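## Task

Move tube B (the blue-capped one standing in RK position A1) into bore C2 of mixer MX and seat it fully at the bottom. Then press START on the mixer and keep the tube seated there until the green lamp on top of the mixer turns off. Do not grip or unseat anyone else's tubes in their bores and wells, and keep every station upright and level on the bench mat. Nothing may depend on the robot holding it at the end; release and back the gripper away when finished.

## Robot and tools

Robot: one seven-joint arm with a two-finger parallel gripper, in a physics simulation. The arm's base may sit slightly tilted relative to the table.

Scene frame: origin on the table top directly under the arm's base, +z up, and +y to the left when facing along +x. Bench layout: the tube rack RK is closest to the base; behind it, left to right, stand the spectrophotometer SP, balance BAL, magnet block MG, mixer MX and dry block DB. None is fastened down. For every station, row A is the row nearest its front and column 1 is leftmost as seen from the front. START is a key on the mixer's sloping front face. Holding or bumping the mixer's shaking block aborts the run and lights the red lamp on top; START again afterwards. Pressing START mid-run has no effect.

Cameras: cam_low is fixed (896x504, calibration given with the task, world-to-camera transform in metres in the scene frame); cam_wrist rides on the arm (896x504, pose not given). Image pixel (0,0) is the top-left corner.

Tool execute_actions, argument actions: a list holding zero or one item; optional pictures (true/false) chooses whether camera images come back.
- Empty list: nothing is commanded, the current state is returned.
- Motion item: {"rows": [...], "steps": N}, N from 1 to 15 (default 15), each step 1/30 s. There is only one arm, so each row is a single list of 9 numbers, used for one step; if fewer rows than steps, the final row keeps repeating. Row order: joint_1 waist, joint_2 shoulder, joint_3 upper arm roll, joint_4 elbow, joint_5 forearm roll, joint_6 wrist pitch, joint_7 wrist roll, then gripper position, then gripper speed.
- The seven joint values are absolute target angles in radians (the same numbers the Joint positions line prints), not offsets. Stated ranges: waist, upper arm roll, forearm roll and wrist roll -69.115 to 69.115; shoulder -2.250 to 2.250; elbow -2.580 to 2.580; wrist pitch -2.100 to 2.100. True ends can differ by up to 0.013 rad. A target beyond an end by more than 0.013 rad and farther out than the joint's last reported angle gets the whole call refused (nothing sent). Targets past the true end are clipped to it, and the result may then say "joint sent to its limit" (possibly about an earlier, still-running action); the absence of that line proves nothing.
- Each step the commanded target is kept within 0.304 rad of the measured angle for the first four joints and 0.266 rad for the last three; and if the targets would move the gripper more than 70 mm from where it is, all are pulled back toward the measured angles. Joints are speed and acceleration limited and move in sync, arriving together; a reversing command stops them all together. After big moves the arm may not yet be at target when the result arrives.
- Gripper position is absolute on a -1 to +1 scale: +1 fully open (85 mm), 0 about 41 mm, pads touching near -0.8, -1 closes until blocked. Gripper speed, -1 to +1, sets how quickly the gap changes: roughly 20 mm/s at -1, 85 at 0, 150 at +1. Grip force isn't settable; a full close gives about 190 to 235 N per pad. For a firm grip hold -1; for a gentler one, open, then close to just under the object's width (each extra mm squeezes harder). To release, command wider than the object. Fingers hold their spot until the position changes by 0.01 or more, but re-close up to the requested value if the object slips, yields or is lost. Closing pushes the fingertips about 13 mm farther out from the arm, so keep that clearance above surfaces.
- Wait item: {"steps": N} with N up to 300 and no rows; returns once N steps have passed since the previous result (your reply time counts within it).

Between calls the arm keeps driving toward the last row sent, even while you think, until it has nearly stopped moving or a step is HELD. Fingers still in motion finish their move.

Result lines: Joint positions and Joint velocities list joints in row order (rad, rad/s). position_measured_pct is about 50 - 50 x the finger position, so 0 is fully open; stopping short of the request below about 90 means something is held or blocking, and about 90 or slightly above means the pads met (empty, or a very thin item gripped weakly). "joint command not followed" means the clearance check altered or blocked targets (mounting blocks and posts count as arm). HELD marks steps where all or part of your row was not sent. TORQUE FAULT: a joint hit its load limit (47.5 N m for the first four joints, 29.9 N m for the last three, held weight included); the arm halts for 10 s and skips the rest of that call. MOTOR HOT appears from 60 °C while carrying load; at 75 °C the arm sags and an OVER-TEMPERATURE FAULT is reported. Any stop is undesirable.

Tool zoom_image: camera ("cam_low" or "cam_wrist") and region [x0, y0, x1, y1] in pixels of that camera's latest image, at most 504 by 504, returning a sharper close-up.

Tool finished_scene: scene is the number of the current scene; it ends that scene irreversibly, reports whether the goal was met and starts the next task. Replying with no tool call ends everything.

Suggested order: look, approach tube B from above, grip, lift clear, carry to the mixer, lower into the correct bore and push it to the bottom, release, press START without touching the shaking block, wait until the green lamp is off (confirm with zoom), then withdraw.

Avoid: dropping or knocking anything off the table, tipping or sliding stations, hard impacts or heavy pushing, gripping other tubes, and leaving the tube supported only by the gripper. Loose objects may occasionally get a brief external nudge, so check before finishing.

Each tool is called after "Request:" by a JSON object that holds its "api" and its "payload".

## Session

Request:
{"api": "execute_actions", "payload": {"actions": [{"rows":[[0,0.0,0,1.5,0,1.64,1.57,1,0]]}]}}

Request:
{"api": "execute_actions", "payload": {"actions": [{"steps":100}]}}

Scene clock: 0.50 s of 9600.00 s.
position_measured_pct=0.0
Joint positions: [-0.475  0.005  0.048  1.537 -0.052  1.516  0.381]
Joint velocities: [ 1.065 -0.022 -0.219 -0.167  0.236  0.563  0.928]
Steps of this call (steps 1 to 15: all 15 steps of this action). Readings (joint positions | what the end effector reports):
1: [-0.875 0.025 0.255 1.693 -0.268 1.200 0.040] | position_measured_pct=0.0
2: [-0.867 0.025 0.250 1.690 -0.264 1.204 0.044] | position_measured_pct=0.0
4: [-0.836 0.022 0.228 1.673 -0.241 1.228 0.068] | position_measured_pct=0.0
8: [-0.715 0.014 0.139 1.605 -0.148 1.330 0.170] | position_measured_pct=0.0
15: the state above

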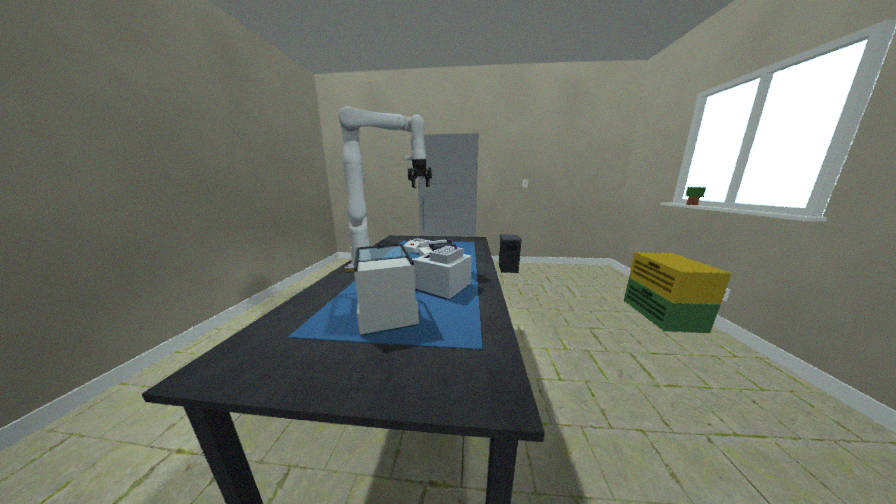

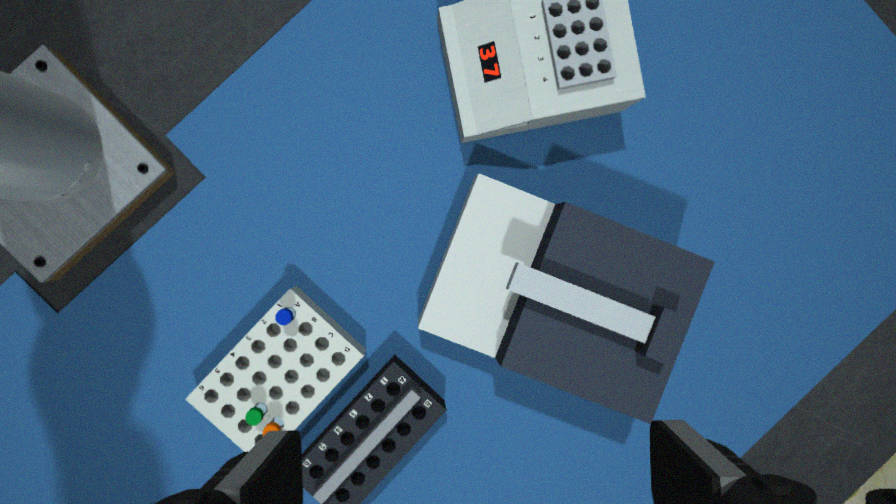

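Scene clock: 3.83 s of 9600.00 s.
position_measured_pct=0.0
Joint positions: [-0.    0.    0.    1.5   0.    1.64  1.57]
Joint velocities: [ 0.    -0.    -0.     0.001 -0.001  0.    -0.001]
Steps of this call (steps 1 to 60: the robot went on to your last target; steps 61 to 100: nothing new was sent). Readings (joint positions | what the end effector reports):
1: [-0.440 0.004 0.041 1.532 -0.044 1.534 0.413] | position_measured_pct=0.0
2: [-0.403 0.004 0.035 1.527 -0.038 1.549 0.444] | position_measured_pct=0.0
4: [-0.330 0.003 0.026 1.520 -0.028 1.574 0.509] | position_measured_pct=0.0
8: [-0.181 0.002 0.013 1.510 -0.014 1.607 0.646] | position_measured_pct=0.0
100: the state above
The arm was judged still, so your last target was given up. Only a new action makes it travel on or press farther. Fingers that are still opening or closing keep moving.

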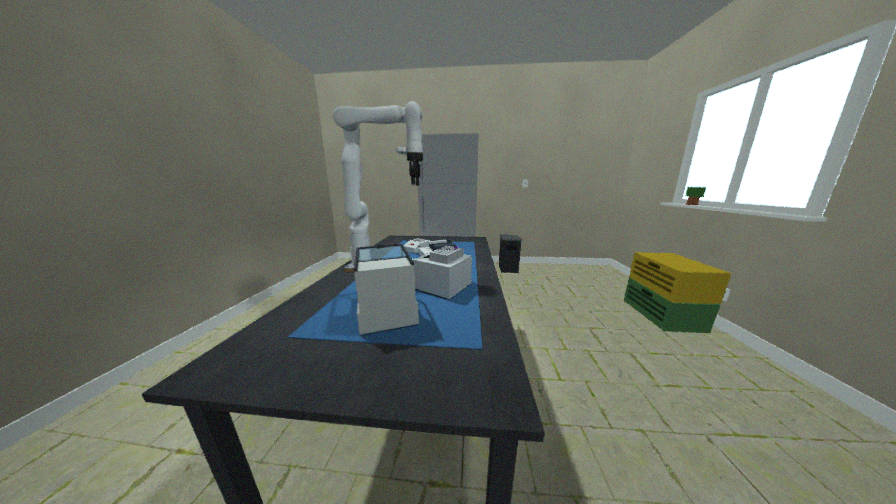

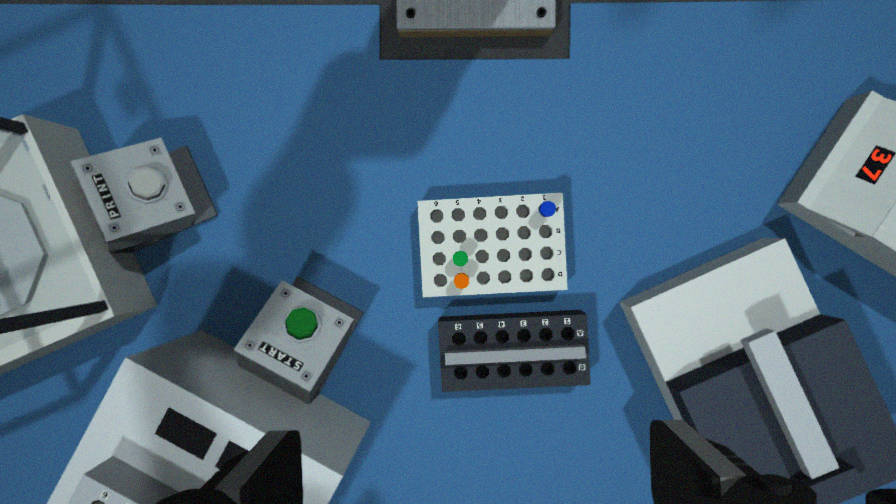

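Request:
{"api": "execute_actions", "payload": {"actions": [{"rows":[[-0.245,0.233,0,2.48,0,0.43,1.57,0,0]]}], "pictures": false}}

Request:
{"api": "execute_actions", "payload": {"actions": [{"steps":35}], "pictures": false}}

Request:
{"api": "execute_actions", "payload": {"actions": [{"rows":[[-0.245,0.375,0,2.48,0,0.286,1.57,0,0]]}]}}

Scene clock: 7.43 s of 9600.00 s.
position_measured_pct=36.9
Joint positions: [-0.183  0.174 -0.     1.851 -0.     1.33   1.57 ]
Joint velocities: [-0.244  0.236 -0.002  0.999  0.    -0.877 -0.002]
Steps of this call (steps 1 to 93: nothing new was sent; steps 94 to 108: all 15 steps of this action). Readings (joint positions | what the end effector reports):
94: [-0.001 0.001 0.000 1.501 0.000 1.639 1.570] | position_measured_pct=0.0
95: [-0.007 0.006 0.001 1.505 0.001 1.635 1.570] | position_measured_pct=0.4
97: [-0.032 0.028 0.002 1.532 0.001 1.612 1.570] | position_measured_pct=4.8
101: [-0.102 0.096 0.000 1.635 -0.000 1.521 1.570] | position_measured_pct=15.9
108: the state above

Scene clock: 8.60 s of 9600.00 s.
position_measured_pct=49.6
Joint positions: [-0.245  0.233  0.     2.48  -0.     0.43   1.57 ]
Joint velocities: [-0.001 -0.     0.    -0.001  0.     0.001 -0.003]
Steps of this call (steps 1 to 35: the robot went on to your last target). Readings (joint positions | what the end effector reports):
1: [-0.191 0.182 -0.000 1.884 -0.000 1.301 1.570] | position_measured_pct=40.1
2: [-0.198 0.188 -0.000 1.918 -0.000 1.271 1.570] | position_measured_pct=42.9
4: [-0.209 0.199 -0.000 1.988 -0.000 1.210 1.570] | position_measured_pct=47.6
8: [-0.225 0.214 -0.000 2.130 -0.000 1.084 1.570] | position_measured_pct=49.6
35: the state above

Scene clock: 9.10 s of 9600.00 s.
position_measured_pct=49.6
Joint positions: [-0.245  0.373 -0.     2.48   0.     0.286  1.57 ]
Joint velocities: [ 0.     0.022 -0.     0.003 -0.003 -0.    -0.   ]
Steps of this call (steps 1 to 15: all 15 steps of this action). Readings (joint positions | what the end effector reports):
1: [-0.245 0.235 0.000 2.480 -0.000 0.429 1.570] | position_measured_pct=49.6
2: [-0.245 0.242 0.000 2.480 0.000 0.424 1.570] | position_measured_pct=49.6
4: [-0.245 0.273 0.000 2.480 0.000 0.397 1.570] | position_measured_pct=49.6
8: [-0.245 0.354 -0.000 2.480 -0.000 0.308 1.570] | position_measured_pct=49.6
15: the state above

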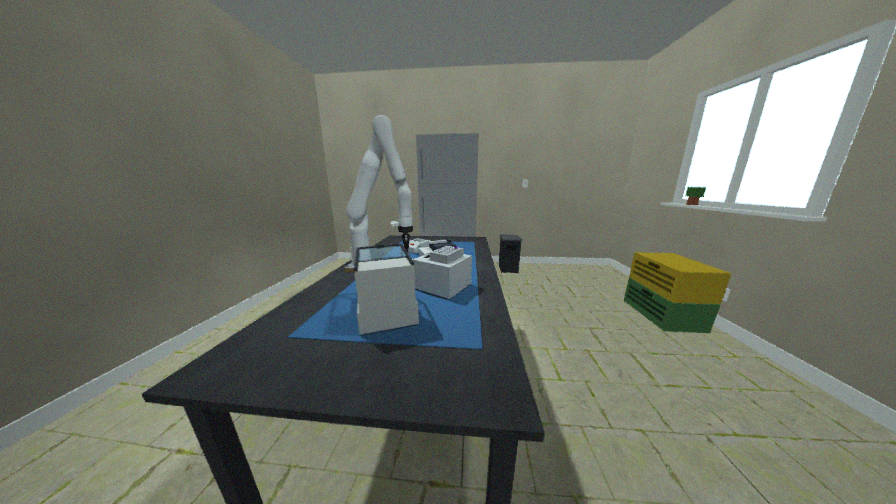

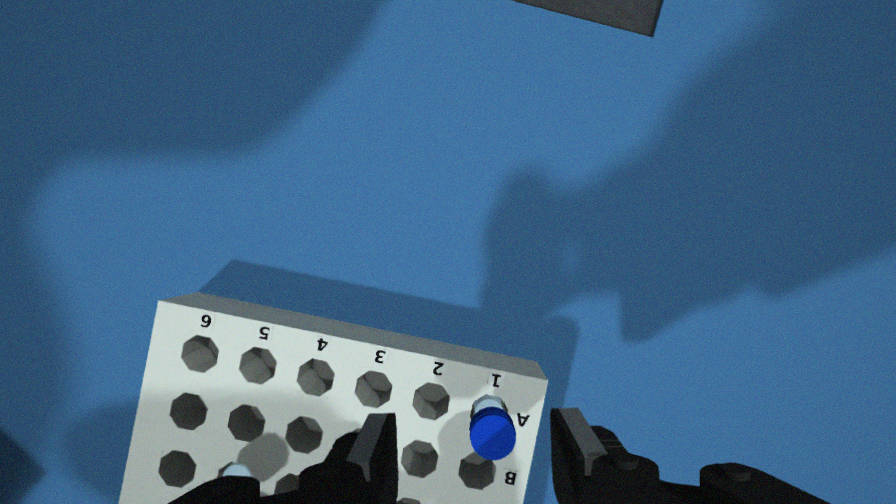

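Request:
{"api": "execute_actions", "payload": {"actions": [{"rows":[[-0.268,0.476,0,2.503,0,0.163,1.57,-0.2,-0.5]]}]}}

Request:
{"api": "execute_actions", "payload": {"actions": [{"rows":[[-0.268,0.476,0,2.503,0,0.163,1.57,-0.65,-0.3]]}], "pictures": false}}

Request:
{"api": "execute_actions", "payload": {"actions": [{"rows":[[-0.268,0.376,0,2.478,0,0.287,1.57,-0.65,0]],"steps":9}], "pictures": false}}

Request:
{"api": "execute_actions", "payload": {"actions": [{"rows":[[-0.268,0.2525,0,2.435,0,0.454,1.57,-0.65,0]],"steps":9}], "pictures": false}}

Request:
{"api": "execute_actions", "payload": {"actions": [{"rows":[[-0.1,-0.145,0,2.096,0,1.191,1.57,-0.65,0]]}], "pictures": false}}

Request:
{"api": "execute_actions", "payload": {"actions": [{"steps":15}], "pictures": false}}

Request:
{"api": "execute_actions", "payload": {"actions": [{"rows":[[0.36,0.528,0,1.246,0,1.368,1.57,-0.65,0]]}], "pictures": false}}

Request:
{"api": "execute_actions", "payload": {"actions": [{"steps":40}]}}

Scene clock: 16.20 s of 9600.00 s.
position_measured_pct=59.9
Joint positions: [-0.268  0.475 -0.     2.503 -0.     0.163  1.57 ]
Joint velocities: [-0.003  0.013 -0.     0.002 -0.     0.001  0.001]
Steps of this call (steps 1 to 15: the robot went on to your last target; steps 16 to 198: nothing new was sent; steps 199 to 213: all 15 steps of this action). Readings (joint positions | what the end effector reports):
199: [-0.245 0.377 0.000 2.480 0.000 0.285 1.570] | position_measured_pct=49.6
200: [-0.247 0.384 0.000 2.481 0.000 0.279 1.570] | position_measured_pct=50.0
202: [-0.254 0.415 0.000 2.488 0.000 0.246 1.570] | position_measured_pct=52.8
206: [-0.266 0.468 -0.000 2.502 -0.000 0.169 1.570] | position_measured_pct=58.7
213: the state above

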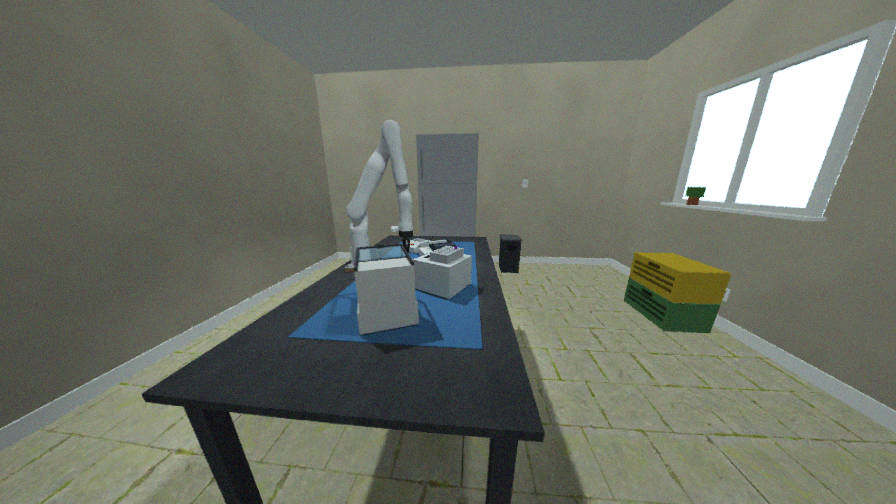

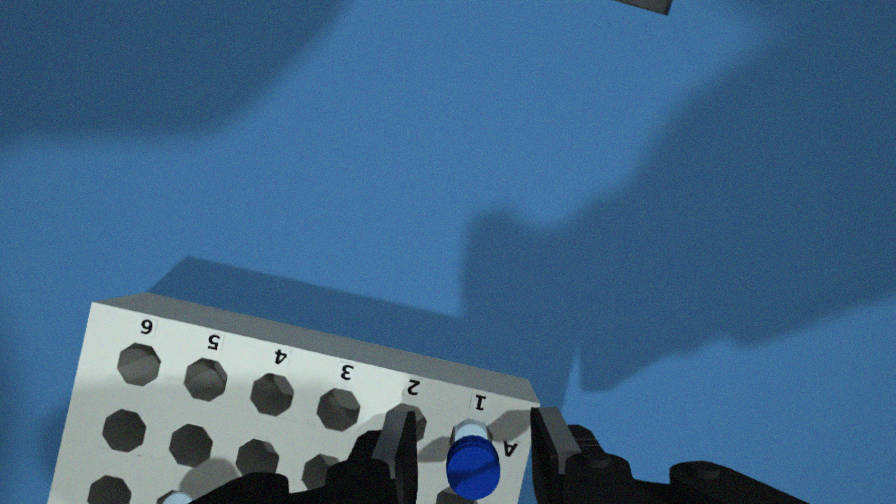

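Scene clock: 16.70 s of 9600.00 s.
position_measured_pct=80.2
Joint positions: [-0.268  0.476  0.     2.503 -0.     0.163  1.57 ]
Joint velocities: [-0.001 -0.001 -0.001  0.     0.    -0.    -0.   ]
Steps of this call (steps 1 to 15: all 15 steps of this action). Readings (joint positions | what the end effector reports):
1: [-0.268 0.475 -0.000 2.503 -0.000 0.163 1.570] | position_measured_pct=59.9
2: [-0.268 0.475 -0.000 2.503 -0.000 0.163 1.570] | position_measured_pct=60.3
4: [-0.268 0.476 -0.000 2.503 -0.000 0.163 1.570] | position_measured_pct=63.5
8: [-0.268 0.476 -0.000 2.503 -0.000 0.163 1.570] | position_measured_pct=72.2
15: the state above

Scene clock: 17.00 s of 9600.00 s.
position_measured_pct=80.2
Joint positions: [-0.268  0.382  0.     2.479  0.     0.285  1.57 ]
Joint velocities: [ 0.001 -0.011  0.    -0.009 -0.001  0.06   0.   ]
Steps of this call (steps 1 to 9: all 9 steps of this action). Readings (joint positions | what the end effector reports):
1: [-0.268 0.474 -0.000 2.503 -0.000 0.164 1.570] | position_measured_pct=80.2
2: [-0.268 0.467 -0.000 2.502 -0.000 0.171 1.570] | position_measured_pct=80.2
4: [-0.268 0.437 -0.000 2.495 -0.000 0.204 1.570] | position_measured_pct=80.2
8: [-0.268 0.383 0.000 2.479 -0.000 0.281 1.570] | position_measured_pct=80.2
9: the state above

Scene clock: 17.30 s of 9600.00 s.
position_measured_pct=80.2
Joint positions: [-0.268  0.261  0.     2.437  0.     0.448  1.57 ]
Joint velocities: [ 0.001 -0.1    0.    -0.054  0.001  0.232  0.001]
Steps of this call (steps 1 to 9: all 9 steps of this action). Readings (joint positions | what the end effector reports):
1: [-0.268 0.380 0.000 2.478 0.000 0.288 1.570] | position_measured_pct=80.2
2: [-0.268 0.371 -0.000 2.476 -0.000 0.295 1.570] | position_measured_pct=80.2
4: [-0.268 0.339 -0.000 2.467 -0.000 0.331 1.570] | position_measured_pct=80.2
8: [-0.268 0.267 0.000 2.439 0.000 0.436 1.570] | position_measured_pct=80.2
9: the state above

Scene clock: 17.80 s of 9600.00 s.
position_measured_pct=80.2
Joint positions: [-0.133 -0.061  0.     2.16   0.     0.811  1.57 ]
Joint velocities: [ 0.197 -0.513  0.002 -0.447  0.001  1.215  0.001]
Steps of this call (steps 1 to 15: all 15 steps of this action). Readings (joint positions | what the end effector reports):
1: [-0.267 0.257 -0.000 2.435 -0.000 0.454 1.570] | position_measured_pct=80.2
2: [-0.263 0.248 -0.000 2.429 -0.000 0.462 1.570] | position_measured_pct=80.2
4: [-0.245 0.214 -0.001 2.402 -0.000 0.489 1.570] | position_measured_pct=80.2
8: [-0.200 0.114 -0.000 2.308 -0.000 0.574 1.570] | position_measured_pct=80.2
15: the state above

Scene clock: 18.30 s of 9600.00 s.
position_measured_pct=80.2
Joint positions: [-0.1   -0.144  0.     2.096  0.     1.191  1.57 ]
Joint velocities: [ 0.004 -0.009  0.    -0.003  0.    -0.     0.001]
Steps of this call (steps 1 to 15: the robot went on to your last target). Readings (joint positions | what the end effector reports):
1: [-0.127 -0.077 0.000 2.147 0.000 0.851 1.570] | position_measured_pct=80.2
2: [-0.122 -0.090 0.000 2.136 0.000 0.892 1.570] | position_measured_pct=80.2
4: [-0.114 -0.109 0.000 2.121 0.000 0.973 1.570] | position_measured_pct=80.2
8: [-0.104 -0.135 0.000 2.102 0.000 1.133 1.570] | position_measured_pct=80.2
15: the state above

Scene clock: 18.80 s of 9600.00 s.
position_measured_pct=80.2
Joint positions: [0.232 0.239 0.    1.721 0.    1.331 1.57 ]
Joint velocities: [ 0.483  0.97   0.001 -0.976  0.001  0.15   0.001]
Steps of this call (steps 1 to 15: all 15 steps of this action). Readings (joint positions | what the end effector reports):
1: [-0.099 -0.143 -0.000 2.095 -0.000 1.192 1.570] | position_measured_pct=80.2
2: [-0.091 -0.136 -0.001 2.090 -0.001 1.195 1.570] | position_measured_pct=80.2
4: [-0.060 -0.105 -0.001 2.063 -0.001 1.211 1.570] | position_measured_pct=80.2
8: [0.060 0.015 -0.001 1.947 -0.001 1.271 1.570] | position_measured_pct=80.2
15: the state above

Scene clock: 20.13 s of 9600.00 s.
position_measured_pct=80.2
Joint positions: [0.36  0.528 0.    1.246 0.    1.368 1.57 ]
Joint velocities: [ 0.    -0.     0.     0.001 -0.     0.    -0.002]
Steps of this call (steps 1 to 40: the robot went on to your last target). Readings (joint positions | what the end effector reports):
1: [0.247 0.271 0.000 1.688 0.000 1.336 1.570] | position_measured_pct=80.2
2: [0.260 0.302 0.000 1.656 0.000 1.340 1.570] | position_measured_pct=80.2
4: [0.283 0.354 0.000 1.590 0.000 1.347 1.570] | position_measured_pct=80.2
8: [0.316 0.429 0.000 1.453 0.000 1.356 1.570] | position_measured_pct=80.2
40: the state above

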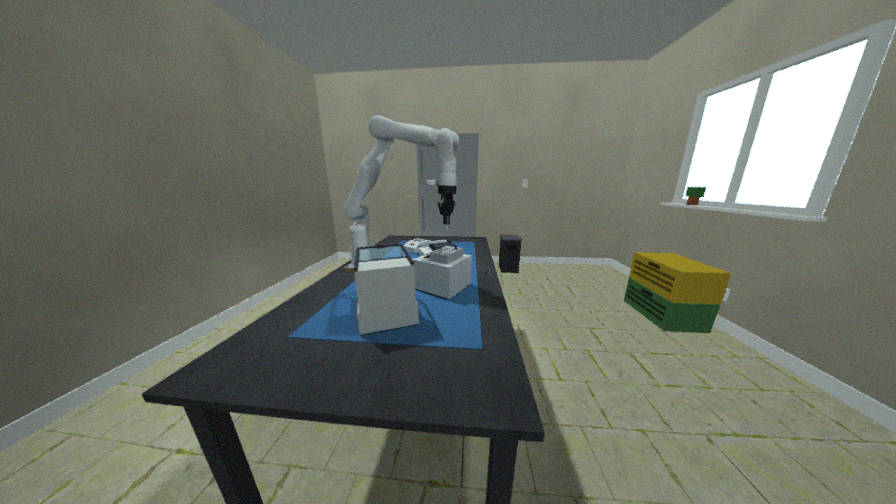

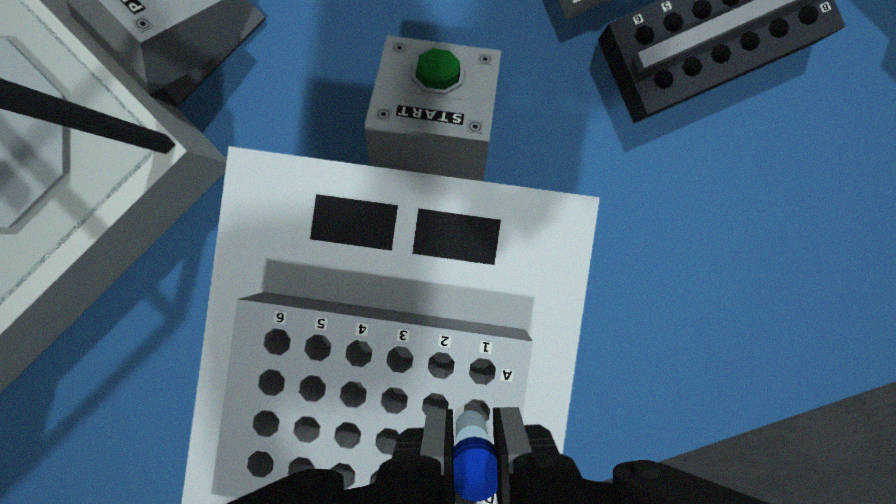

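Request:
{"api": "execute_actions", "payload": {"actions": [{"rows":[[0.393,0.654,0,1.22,0,1.267,1.57,-0.65,0]]}]}}

Request:
{"api": "zoom_image", "payload": {"camera": "cam_wrist", "region": [420,360,530,460]}}

Scene clock: 23.10 s of 9600.00 s.
position_measured_pct=80.2
Joint positions: [ 0.393  0.653 -0.     1.22  -0.     1.267  1.57 ]
Joint velocities: [ 0.004  0.013 -0.    -0.002 -0.001  0.    -0.001]
Steps of this call (steps 1 to 15: the robot went on to your last target; steps 16 to 74: nothing new was sent; steps 75 to 89: all 15 steps of this action). Readings (joint positions | what the end effector reports):
75: [0.360 0.529 -0.000 1.246 -0.000 1.368 1.570] | position_measured_pct=80.2
76: [0.362 0.536 -0.000 1.244 -0.000 1.364 1.570] | position_measured_pct=80.2
78: [0.370 0.565 -0.001 1.237 -0.000 1.343 1.570] | position_measured_pct=80.2
82: [0.389 0.640 0.001 1.224 0.000 1.278 1.570] | position_measured_pct=80.2
89: the state above

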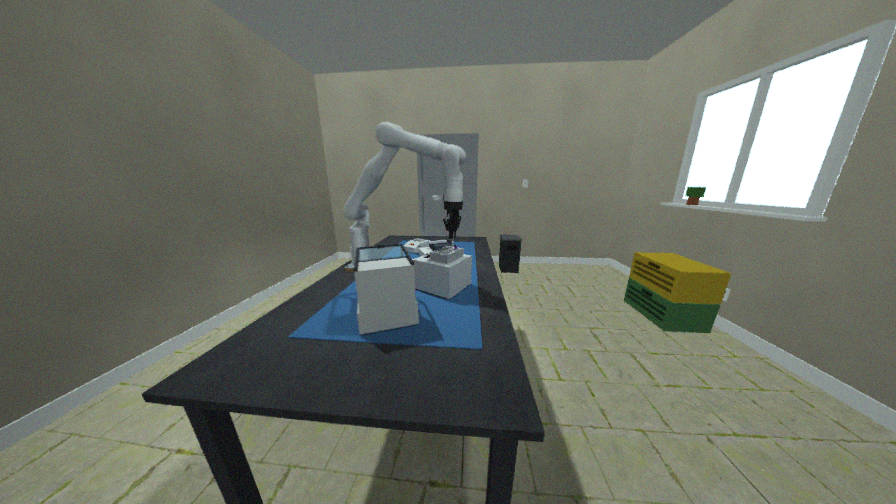

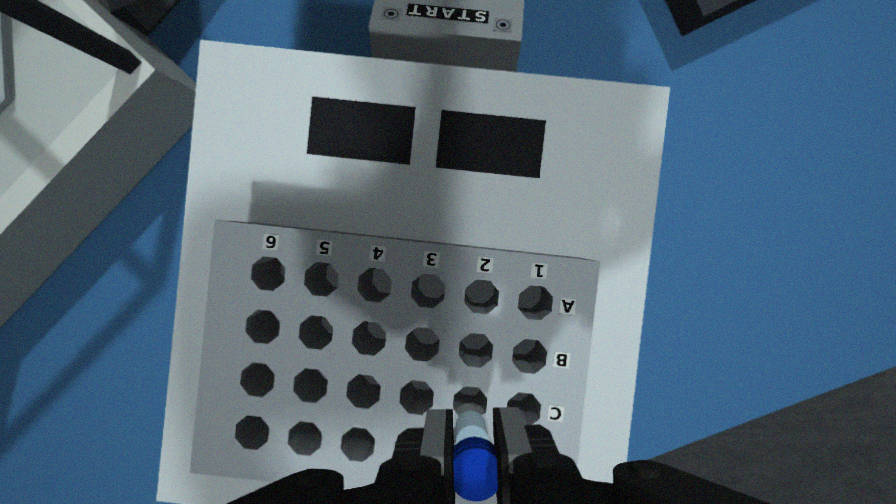

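Region (420, 360, 530, 460) of cam_wrist's 896x504 image, scaled by 4.582; it fills the top 458 rows of this view, and the rest is white.

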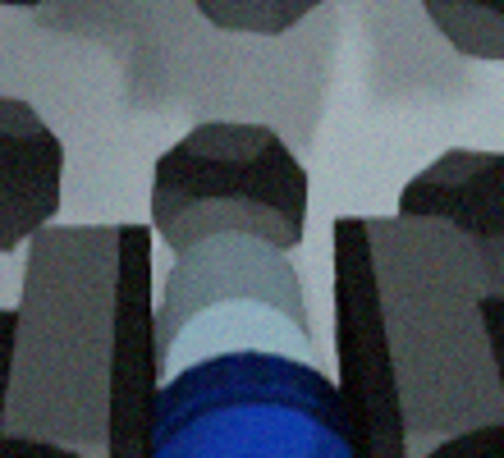

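Request:
{"api": "execute_actions", "payload": {"actions": [{"rows":[[0.393,0.656,0,1.245,0,1.24,1.57,-0.65,0]]}]}}

Request:
{"api": "zoom_image", "payload": {"camera": "cam_wrist", "region": [420,360,530,460]}}

Request:
{"api": "execute_actions", "payload": {"actions": [{"rows":[[0.393,0.6585,0,1.2505,0,1.232,1.57,-0.65,0],[0.393,0.6585,0,1.2505,0,1.232,1.57,-0.65,0],[0.393,0.6585,0,1.2505,0,1.232,1.57,-0.65,0],[0.393,0.662,0,1.258,0,1.221,1.57,-0.65,0]]}], "pictures": false}}

Scene clock: 27.13 s of 9600.00 s.
position_measured_pct=80.2
Joint positions: [0.393 0.656 0.    1.245 0.    1.24  1.57 ]
Joint velocities: [ 0.    -0.     0.     0.001  0.002 -0.    -0.001]
Steps of this call (steps 1 to 15: the robot went on to your last target; steps 16 to 106: nothing new was sent; steps 107 to 121: all 15 steps of this action). Readings (joint positions | what the end effector reports):
107: [0.393 0.654 0.000 1.221 0.000 1.266 1.570] | position_measured_pct=80.2
108: [0.393 0.654 0.000 1.226 0.000 1.260 1.570] | position_measured_pct=80.2
110: [0.393 0.655 0.000 1.241 0.000 1.245 1.570] | position_measured_pct=80.2
114: [0.393 0.656 -0.000 1.245 -0.000 1.240 1.570] | position_measured_pct=80.2
121: the state above

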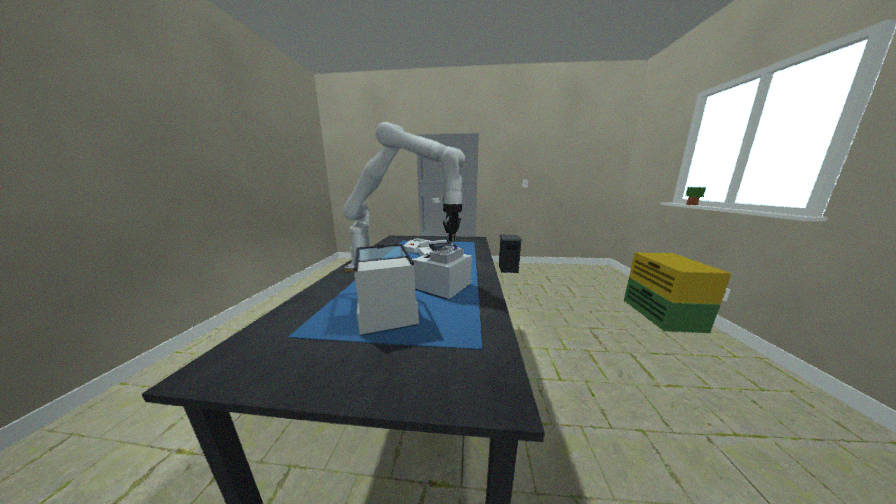

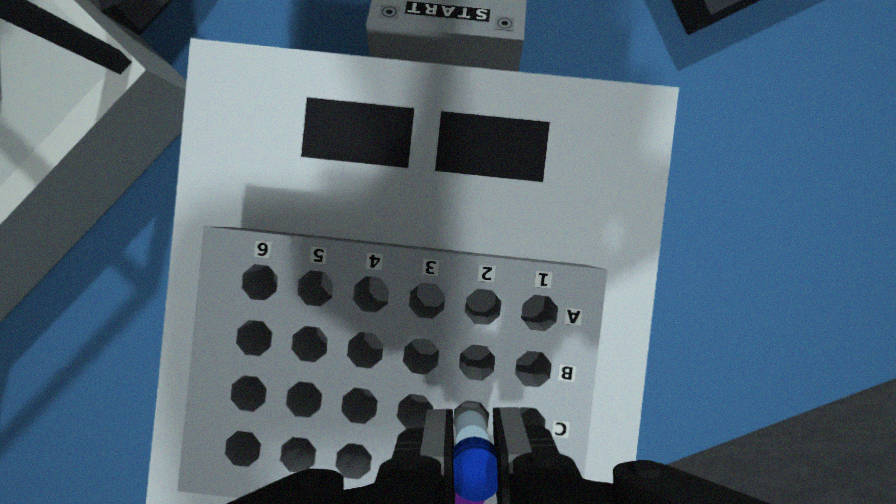

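Region (420, 360, 530, 460) of cam_wrist's 896x504 image, scaled by 4.582; it fills the top 458 rows of this view, and the rest is white.

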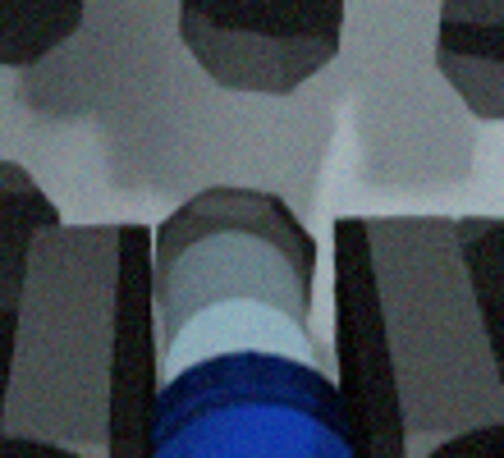

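Scene clock: 27.63 s of 9600.00 s.
position_measured_pct=80.2
Joint positions: [0.393 0.662 0.    1.258 0.    1.221 1.57 ]
Joint velocities: [-0.001 -0.    -0.    -0.    -0.001  0.001 -0.001]
Steps of this call (steps 1 to 15: all 15 steps of this action). Readings (joint positions | what the end effector reports):
1: [0.393 0.656 0.000 1.246 0.000 1.239 1.570] | position_measured_pct=80.2
2: [0.393 0.657 0.000 1.248 0.000 1.236 1.570] | position_measured_pct=80.2
4: [0.393 0.659 -0.000 1.251 -0.000 1.231 1.570] | position_measured_pct=80.2
8: [0.393 0.662 -0.000 1.258 -0.000 1.221 1.570] | position_measured_pct=80.2
15: the state above

Request:
{"api": "execute_actions", "payload": {"actions": [{"rows":[[0.393,0.671,0,1.275,0,1.195,1.57,-0.65,0]],"steps":10}], "pictures": false}}

Request:
{"api": "execute_actions", "payload": {"actions": [{"rows":[[0.393,0.671,0,1.275,0,1.195,1.57,-0.5,0]],"steps":8}], "pictures": false}}

Request:
{"api": "execute_actions", "payload": {"actions": [{"rows":[[0.393,0.65,0,1.23,0,1.262,1.57,-0.5,0]],"steps":10}]}}

Request:
{"api": "execute_actions", "payload": {"actions": [{"rows":[[0.393,0.65,0,1.23,0,1.262,1.57,-1,0]],"steps":10}], "pictures": false}}

Request:
{"api": "execute_actions", "payload": {"actions": [{"rows":[[0.393,0.667,0,1.267,0,1.208,1.57,-1,0]],"steps":10}], "pictures": false}}

Request:
{"api": "execute_actions", "payload": {"actions": [{"rows":[[0.393,0.671,0,1.275,0,1.196,1.57,-1,0],[0.393,0.671,0,1.275,0,1.196,1.57,-1,0],[0.393,0.671,0,1.275,0,1.196,1.57,-1,0],[0.393,0.671,0,1.275,0,1.196,1.57,-1,0],[0.393,0.676,0,1.281,0,1.188,1.57,-1,0]]}], "pictures": false}}

Request:
{"api": "execute_actions", "payload": {"actions": [{"rows":[[0.4,0.528,0,1.246,0,1.368,1.5,-1,0]]}], "pictures": false}}

Request:
{"api": "execute_actions", "payload": {"actions": [{"rows":[[0.402,0.17,0,1.88,0,1.092,1.5,0.2,0]]}], "pictures": false}}

Request:
{"api": "execute_actions", "payload": {"actions": [{"steps":12}], "pictures": false}}

Request:
{"api": "execute_actions", "payload": {"actions": [{"rows":[[0.402,0.368,0,2.036,0,0.7375,1.5,0.2,0]]}]}}

Scene clock: 39.93 s of 9600.00 s.
position_measured_pct=80.2
Joint positions: [0.393 0.671 0.    1.275 0.    1.195 1.57 ]
Joint velocities: [-0.001  0.001 -0.     0.002  0.001 -0.001  0.002]
Steps of this call (steps 1 to 15: the robot went on to your last target; steps 16 to 359: nothing new was sent; steps 360 to 369: all 10 steps of this action). Readings (joint positions | what the end effector reports):
360: [0.393 0.663 0.000 1.259 0.000 1.220 1.570] | position_measured_pct=80.2
361: [0.393 0.665 0.000 1.263 0.000 1.212 1.570] | position_measured_pct=80.2
363: [0.393 0.670 0.000 1.273 0.000 1.198 1.570] | position_measured_pct=80.2
367: [0.393 0.671 0.000 1.275 0.000 1.195 1.570] | position_measured_pct=80.2
369: the state above

Scene clock: 40.20 s of 9600.00 s.
position_measured_pct=75.0
Joint positions: [ 0.393  0.671 -0.     1.275  0.     1.195  1.57 ]
Joint velocities: [-0.    -0.001 -0.    -0.     0.001 -0.     0.001]
Steps of this call (steps 1 to 8: all 8 steps of this action). Readings (joint positions | what the end effector reports):
1: [0.393 0.671 0.000 1.275 0.000 1.195 1.570] | position_measured_pct=80.2
2: [0.393 0.671 0.000 1.275 0.000 1.195 1.570] | position_measured_pct=79.8
4: [0.393 0.671 0.000 1.275 0.000 1.195 1.570] | position_measured_pct=76.6
8: the state above

Scene clock: 40.53 s of 9600.00 s.
position_measured_pct=75.0
Joint positions: [0.393 0.65  0.    1.23  0.    1.262 1.57 ]
Joint velocities: [ 0.001 -0.002 -0.     0.001 -0.001  0.001 -0.   ]
Steps of this call (steps 1 to 10: all 10 steps of this action). Readings (joint positions | what the end effector reports):
1: [0.393 0.670 -0.000 1.274 -0.000 1.196 1.570] | position_measured_pct=75.0
2: [0.393 0.668 -0.000 1.269 -0.000 1.204 1.570] | position_measured_pct=75.0
4: [0.393 0.657 -0.000 1.247 -0.000 1.238 1.570] | position_measured_pct=75.0
8: [0.393 0.650 0.000 1.230 0.000 1.262 1.570] | position_measured_pct=75.0
10: the state above

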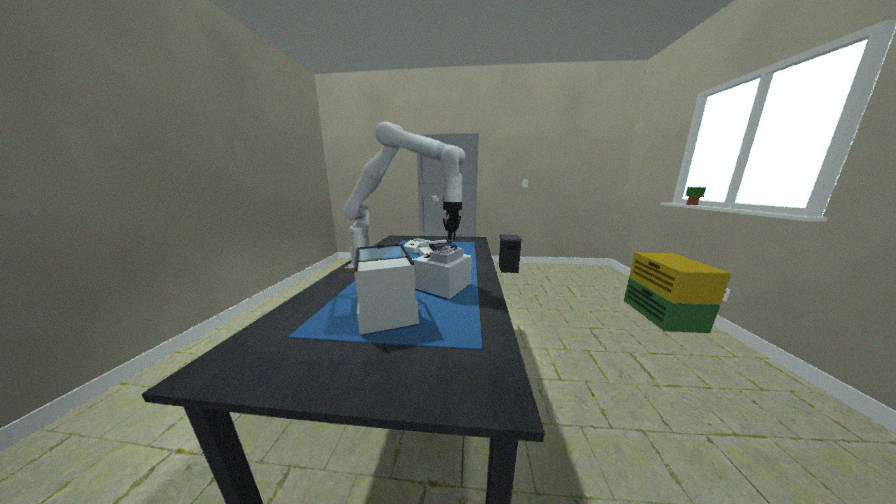

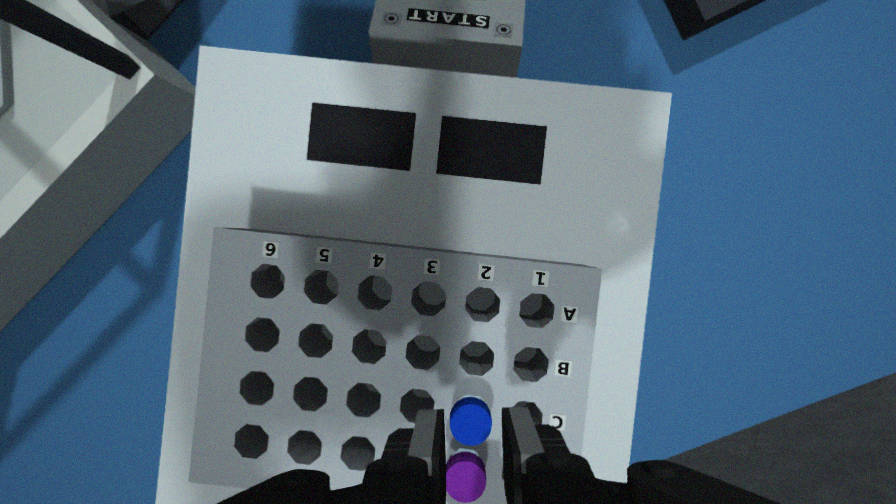

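Scene clock: 40.87 s of 9600.00 s.
position_measured_pct=91.7
Joint positions: [0.393 0.65  0.    1.23  0.    1.262 1.57 ]
Joint velocities: [-0.001  0.     0.001 -0.001  0.001 -0.    -0.001]
Steps of this call (steps 1 to 10: all 10 steps of this action). Readings (joint positions | what the end effector reports):
1: [0.393 0.650 0.000 1.230 -0.000 1.262 1.570] | position_measured_pct=75.0
2: [0.393 0.650 -0.000 1.230 -0.000 1.262 1.570] | position_measured_pct=75.4
4: [0.393 0.650 -0.000 1.230 -0.000 1.262 1.570] | position_measured_pct=79.8
8: [0.393 0.650 0.000 1.230 0.000 1.262 1.570] | position_measured_pct=90.5
10: the state above

Scene clock: 41.20 s of 9600.00 s.
position_measured_pct=91.7
Joint positions: [ 0.393  0.667 -0.     1.267  0.     1.208  1.57 ]
Joint velocities: [ 0.001  0.001 -0.    -0.001  0.    -0.001  0.001]
Steps of this call (steps 1 to 10: all 10 steps of this action). Readings (joint positions | what the end effector reports):
1: [0.393 0.651 0.000 1.231 0.000 1.261 1.570] | position_measured_pct=91.7
2: [0.393 0.653 0.000 1.236 0.000 1.253 1.570] | position_measured_pct=91.7
4: [0.393 0.662 0.000 1.256 0.000 1.223 1.570] | position_measured_pct=91.7
8: [0.393 0.667 -0.000 1.267 -0.000 1.208 1.570] | position_measured_pct=91.7
10: the state above

Scene clock: 41.70 s of 9600.00 s.
position_measured_pct=91.7
Joint positions: [ 0.393  0.67  -0.     1.278 -0.     1.189  1.57 ]
Joint velocities: [-0.    -0.    -0.    -0.     0.001 -0.     0.002]
Steps of this call (steps 1 to 15: all 15 steps of this action). Readings (joint positions | what the end effector reports):
1: [0.393 0.668 0.000 1.268 0.000 1.207 1.570] | position_measured_pct=91.7
2: [0.393 0.669 0.000 1.271 0.000 1.202 1.570] | position_measured_pct=91.7
4: [0.393 0.671 -0.000 1.274 -0.000 1.197 1.570] | position_measured_pct=91.7
8: [0.393 0.671 -0.000 1.277 -0.000 1.190 1.570] | position_measured_pct=91.7
15: the state above

Scene clock: 42.20 s of 9600.00 s.
position_measured_pct=91.7
Joint positions: [ 0.4    0.53   0.     1.246 -0.     1.368  1.5  ]
Joint velocities: [ 0.    -0.016 -0.001  0.003  0.001 -0.001 -0.001]
Steps of this call (steps 1 to 15: all 15 steps of this action). Readings (joint positions | what the end effector reports):
1: [0.393 0.669 -0.000 1.278 -0.000 1.190 1.570] | position_measured_pct=91.7
2: [0.393 0.665 -0.000 1.279 -0.000 1.194 1.567] | position_measured_pct=91.7
4: [0.395 0.639 -0.000 1.275 -0.000 1.224 1.555] | position_measured_pct=91.7
8: [0.399 0.555 0.000 1.252 0.000 1.332 1.514] | position_measured_pct=91.7
15: the state above

Scene clock: 42.70 s of 9600.00 s.
position_measured_pct=54.8
Joint positions: [0.402 0.223 0.    1.672 0.    1.125 1.5  ]
Joint velocities: [ 0.    -0.246 -0.002  0.987  0.001 -0.174  0.   ]
Steps of this call (steps 1 to 15: all 15 steps of this action). Readings (joint positions | what the end effector reports):
1: [0.400 0.528 -0.000 1.247 0.000 1.367 1.500] | position_measured_pct=91.7
2: [0.400 0.521 -0.000 1.253 0.000 1.361 1.500] | position_measured_pct=91.7
4: [0.400 0.490 -0.000 1.281 -0.000 1.336 1.500] | position_measured_pct=87.3
8: [0.401 0.366 -0.000 1.402 0.000 1.233 1.500] | position_measured_pct=75.8
15: the state above

Scene clock: 43.10 s of 9600.00 s.
position_measured_pct=40.1
Joint positions: [ 0.402  0.172  0.     1.88  -0.     1.092  1.5  ]
Joint velocities: [-0.001 -0.016  0.     0.003 -0.002 -0.005  0.001]
Steps of this call (steps 1 to 12: the robot went on to your last target). Readings (joint positions | what the end effector reports):
1: [0.402 0.215 0.000 1.705 0.000 1.120 1.500] | position_measured_pct=51.6
2: [0.402 0.207 0.000 1.737 0.000 1.115 1.500] | position_measured_pct=48.8
4: [0.402 0.191 0.000 1.799 -0.000 1.105 1.500] | position_measured_pct=43.3
8: [0.402 0.175 0.000 1.873 -0.000 1.094 1.500] | position_measured_pct=40.1
12: the state above

Scene clock: 43.60 s of 9600.00 s.
position_measured_pct=40.1
Joint positions: [ 0.402  0.363 -0.     2.036 -0.     0.738  1.5  ]
Joint velocities: [ 0.001  0.036  0.001  0.004 -0.001 -0.024 -0.002]
Steps of this call (steps 1 to 15: all 15 steps of this action). Readings (joint positions | what the end effector reports):
1: [0.402 0.173 0.000 1.881 -0.000 1.091 1.500] | position_measured_pct=40.1
2: [0.402 0.179 0.000 1.884 0.000 1.084 1.500] | position_measured_pct=40.1
4: [0.402 0.208 0.000 1.905 0.000 1.048 1.500] | position_measured_pct=40.1
8: [0.402 0.294 -0.000 1.975 -0.000 0.902 1.500] | position_measured_pct=40.1
15: the state above

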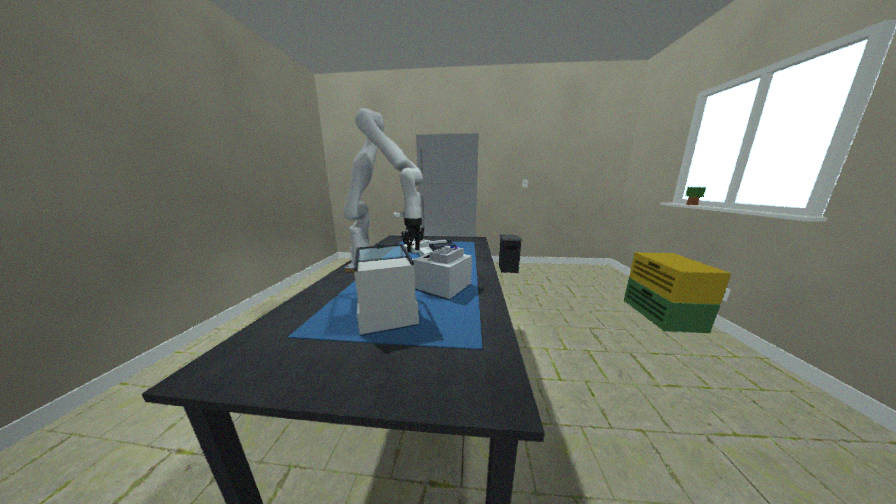

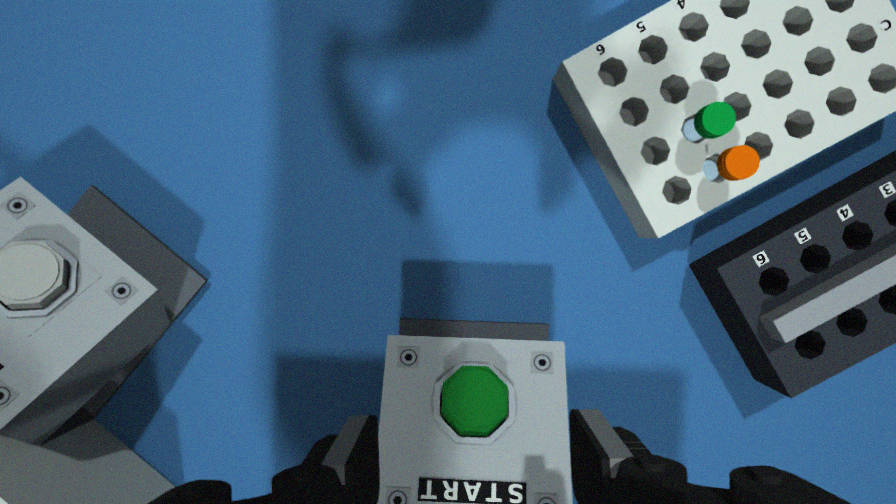

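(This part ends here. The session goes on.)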